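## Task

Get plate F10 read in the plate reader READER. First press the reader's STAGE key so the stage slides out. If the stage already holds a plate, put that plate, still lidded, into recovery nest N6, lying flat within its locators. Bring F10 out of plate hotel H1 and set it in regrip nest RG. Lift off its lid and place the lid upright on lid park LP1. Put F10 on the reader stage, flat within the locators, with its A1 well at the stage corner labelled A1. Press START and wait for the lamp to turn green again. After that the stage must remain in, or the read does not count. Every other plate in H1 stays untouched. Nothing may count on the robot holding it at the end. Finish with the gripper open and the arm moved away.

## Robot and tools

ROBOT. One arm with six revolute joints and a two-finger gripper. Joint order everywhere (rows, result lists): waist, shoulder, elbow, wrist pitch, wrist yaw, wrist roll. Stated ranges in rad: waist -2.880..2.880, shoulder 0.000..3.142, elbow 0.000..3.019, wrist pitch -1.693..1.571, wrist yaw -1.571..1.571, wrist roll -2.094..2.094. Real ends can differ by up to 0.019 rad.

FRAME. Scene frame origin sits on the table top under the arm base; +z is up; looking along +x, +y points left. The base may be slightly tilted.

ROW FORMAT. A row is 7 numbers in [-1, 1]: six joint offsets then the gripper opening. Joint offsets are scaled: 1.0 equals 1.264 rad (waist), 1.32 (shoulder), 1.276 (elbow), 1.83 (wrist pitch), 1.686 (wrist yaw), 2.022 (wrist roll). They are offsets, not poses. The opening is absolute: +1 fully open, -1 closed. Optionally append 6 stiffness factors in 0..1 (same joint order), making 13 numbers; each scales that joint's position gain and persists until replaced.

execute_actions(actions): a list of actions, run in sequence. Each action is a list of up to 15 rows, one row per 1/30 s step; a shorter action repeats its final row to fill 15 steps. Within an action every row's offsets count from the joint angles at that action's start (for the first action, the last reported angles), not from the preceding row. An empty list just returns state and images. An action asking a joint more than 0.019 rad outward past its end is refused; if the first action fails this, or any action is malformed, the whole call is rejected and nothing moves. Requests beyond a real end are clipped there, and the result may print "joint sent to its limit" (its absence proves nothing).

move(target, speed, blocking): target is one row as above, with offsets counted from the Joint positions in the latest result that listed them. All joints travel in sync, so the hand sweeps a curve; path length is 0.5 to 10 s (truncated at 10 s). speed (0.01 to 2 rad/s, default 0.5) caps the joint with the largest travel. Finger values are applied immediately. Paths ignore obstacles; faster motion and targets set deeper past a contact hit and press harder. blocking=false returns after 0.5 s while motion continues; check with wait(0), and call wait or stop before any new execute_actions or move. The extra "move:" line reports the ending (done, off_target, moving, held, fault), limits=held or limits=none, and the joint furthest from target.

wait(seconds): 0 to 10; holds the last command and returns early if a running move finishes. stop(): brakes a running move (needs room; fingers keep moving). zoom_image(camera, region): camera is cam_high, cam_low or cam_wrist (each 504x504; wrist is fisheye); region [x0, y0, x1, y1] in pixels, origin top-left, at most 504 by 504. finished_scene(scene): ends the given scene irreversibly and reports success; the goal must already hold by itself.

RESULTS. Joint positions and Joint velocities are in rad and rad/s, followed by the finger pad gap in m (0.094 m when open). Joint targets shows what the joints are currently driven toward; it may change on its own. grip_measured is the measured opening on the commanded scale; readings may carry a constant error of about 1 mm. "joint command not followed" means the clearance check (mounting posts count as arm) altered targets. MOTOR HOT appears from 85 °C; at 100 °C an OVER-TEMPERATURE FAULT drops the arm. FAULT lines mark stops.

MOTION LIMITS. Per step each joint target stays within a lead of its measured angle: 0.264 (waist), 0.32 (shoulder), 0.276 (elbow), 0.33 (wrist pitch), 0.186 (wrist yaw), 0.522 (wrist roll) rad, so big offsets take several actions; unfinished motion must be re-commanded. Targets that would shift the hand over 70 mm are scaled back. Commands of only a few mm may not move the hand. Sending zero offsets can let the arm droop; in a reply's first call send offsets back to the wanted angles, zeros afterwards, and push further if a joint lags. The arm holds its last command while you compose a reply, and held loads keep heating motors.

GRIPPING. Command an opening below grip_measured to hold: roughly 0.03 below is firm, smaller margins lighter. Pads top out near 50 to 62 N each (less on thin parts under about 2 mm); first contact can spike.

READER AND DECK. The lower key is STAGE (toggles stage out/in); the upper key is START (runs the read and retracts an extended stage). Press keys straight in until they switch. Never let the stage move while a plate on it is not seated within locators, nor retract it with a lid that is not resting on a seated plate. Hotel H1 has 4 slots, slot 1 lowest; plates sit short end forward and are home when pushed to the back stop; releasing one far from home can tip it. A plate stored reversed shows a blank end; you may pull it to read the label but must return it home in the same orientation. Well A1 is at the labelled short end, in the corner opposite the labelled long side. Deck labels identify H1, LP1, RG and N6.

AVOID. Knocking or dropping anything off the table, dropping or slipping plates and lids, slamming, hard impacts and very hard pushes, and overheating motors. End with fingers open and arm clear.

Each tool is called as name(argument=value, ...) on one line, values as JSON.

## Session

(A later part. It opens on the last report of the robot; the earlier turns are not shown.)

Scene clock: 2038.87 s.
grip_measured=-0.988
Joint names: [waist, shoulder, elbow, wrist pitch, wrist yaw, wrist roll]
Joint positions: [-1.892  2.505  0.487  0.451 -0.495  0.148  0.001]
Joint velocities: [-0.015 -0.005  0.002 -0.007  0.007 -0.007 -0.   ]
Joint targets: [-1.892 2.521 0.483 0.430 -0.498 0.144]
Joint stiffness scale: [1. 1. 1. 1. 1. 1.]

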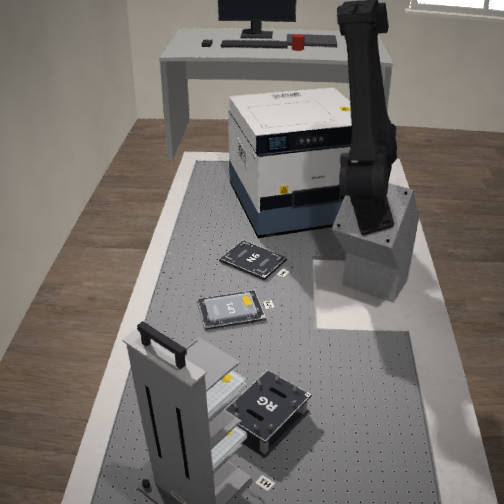

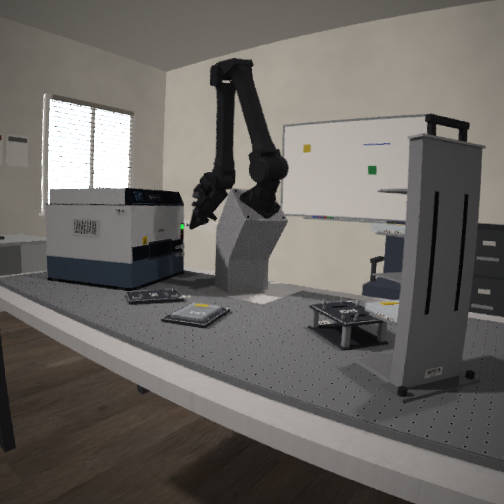

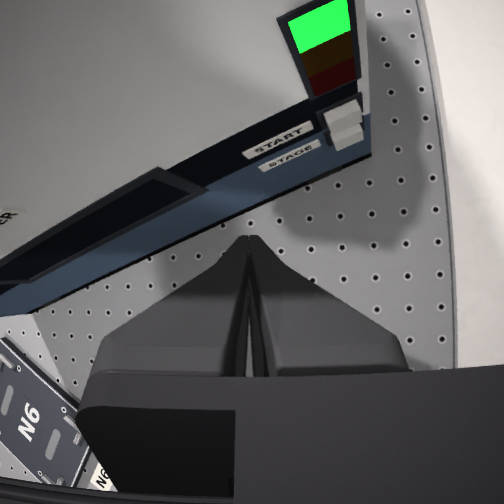

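The lid is seated on LP1, the other hotel plates haven't moved, the stage is in, the lamp is green and the arm is clear.

finished_scene(scene=2)

The scene is finished: the task was done.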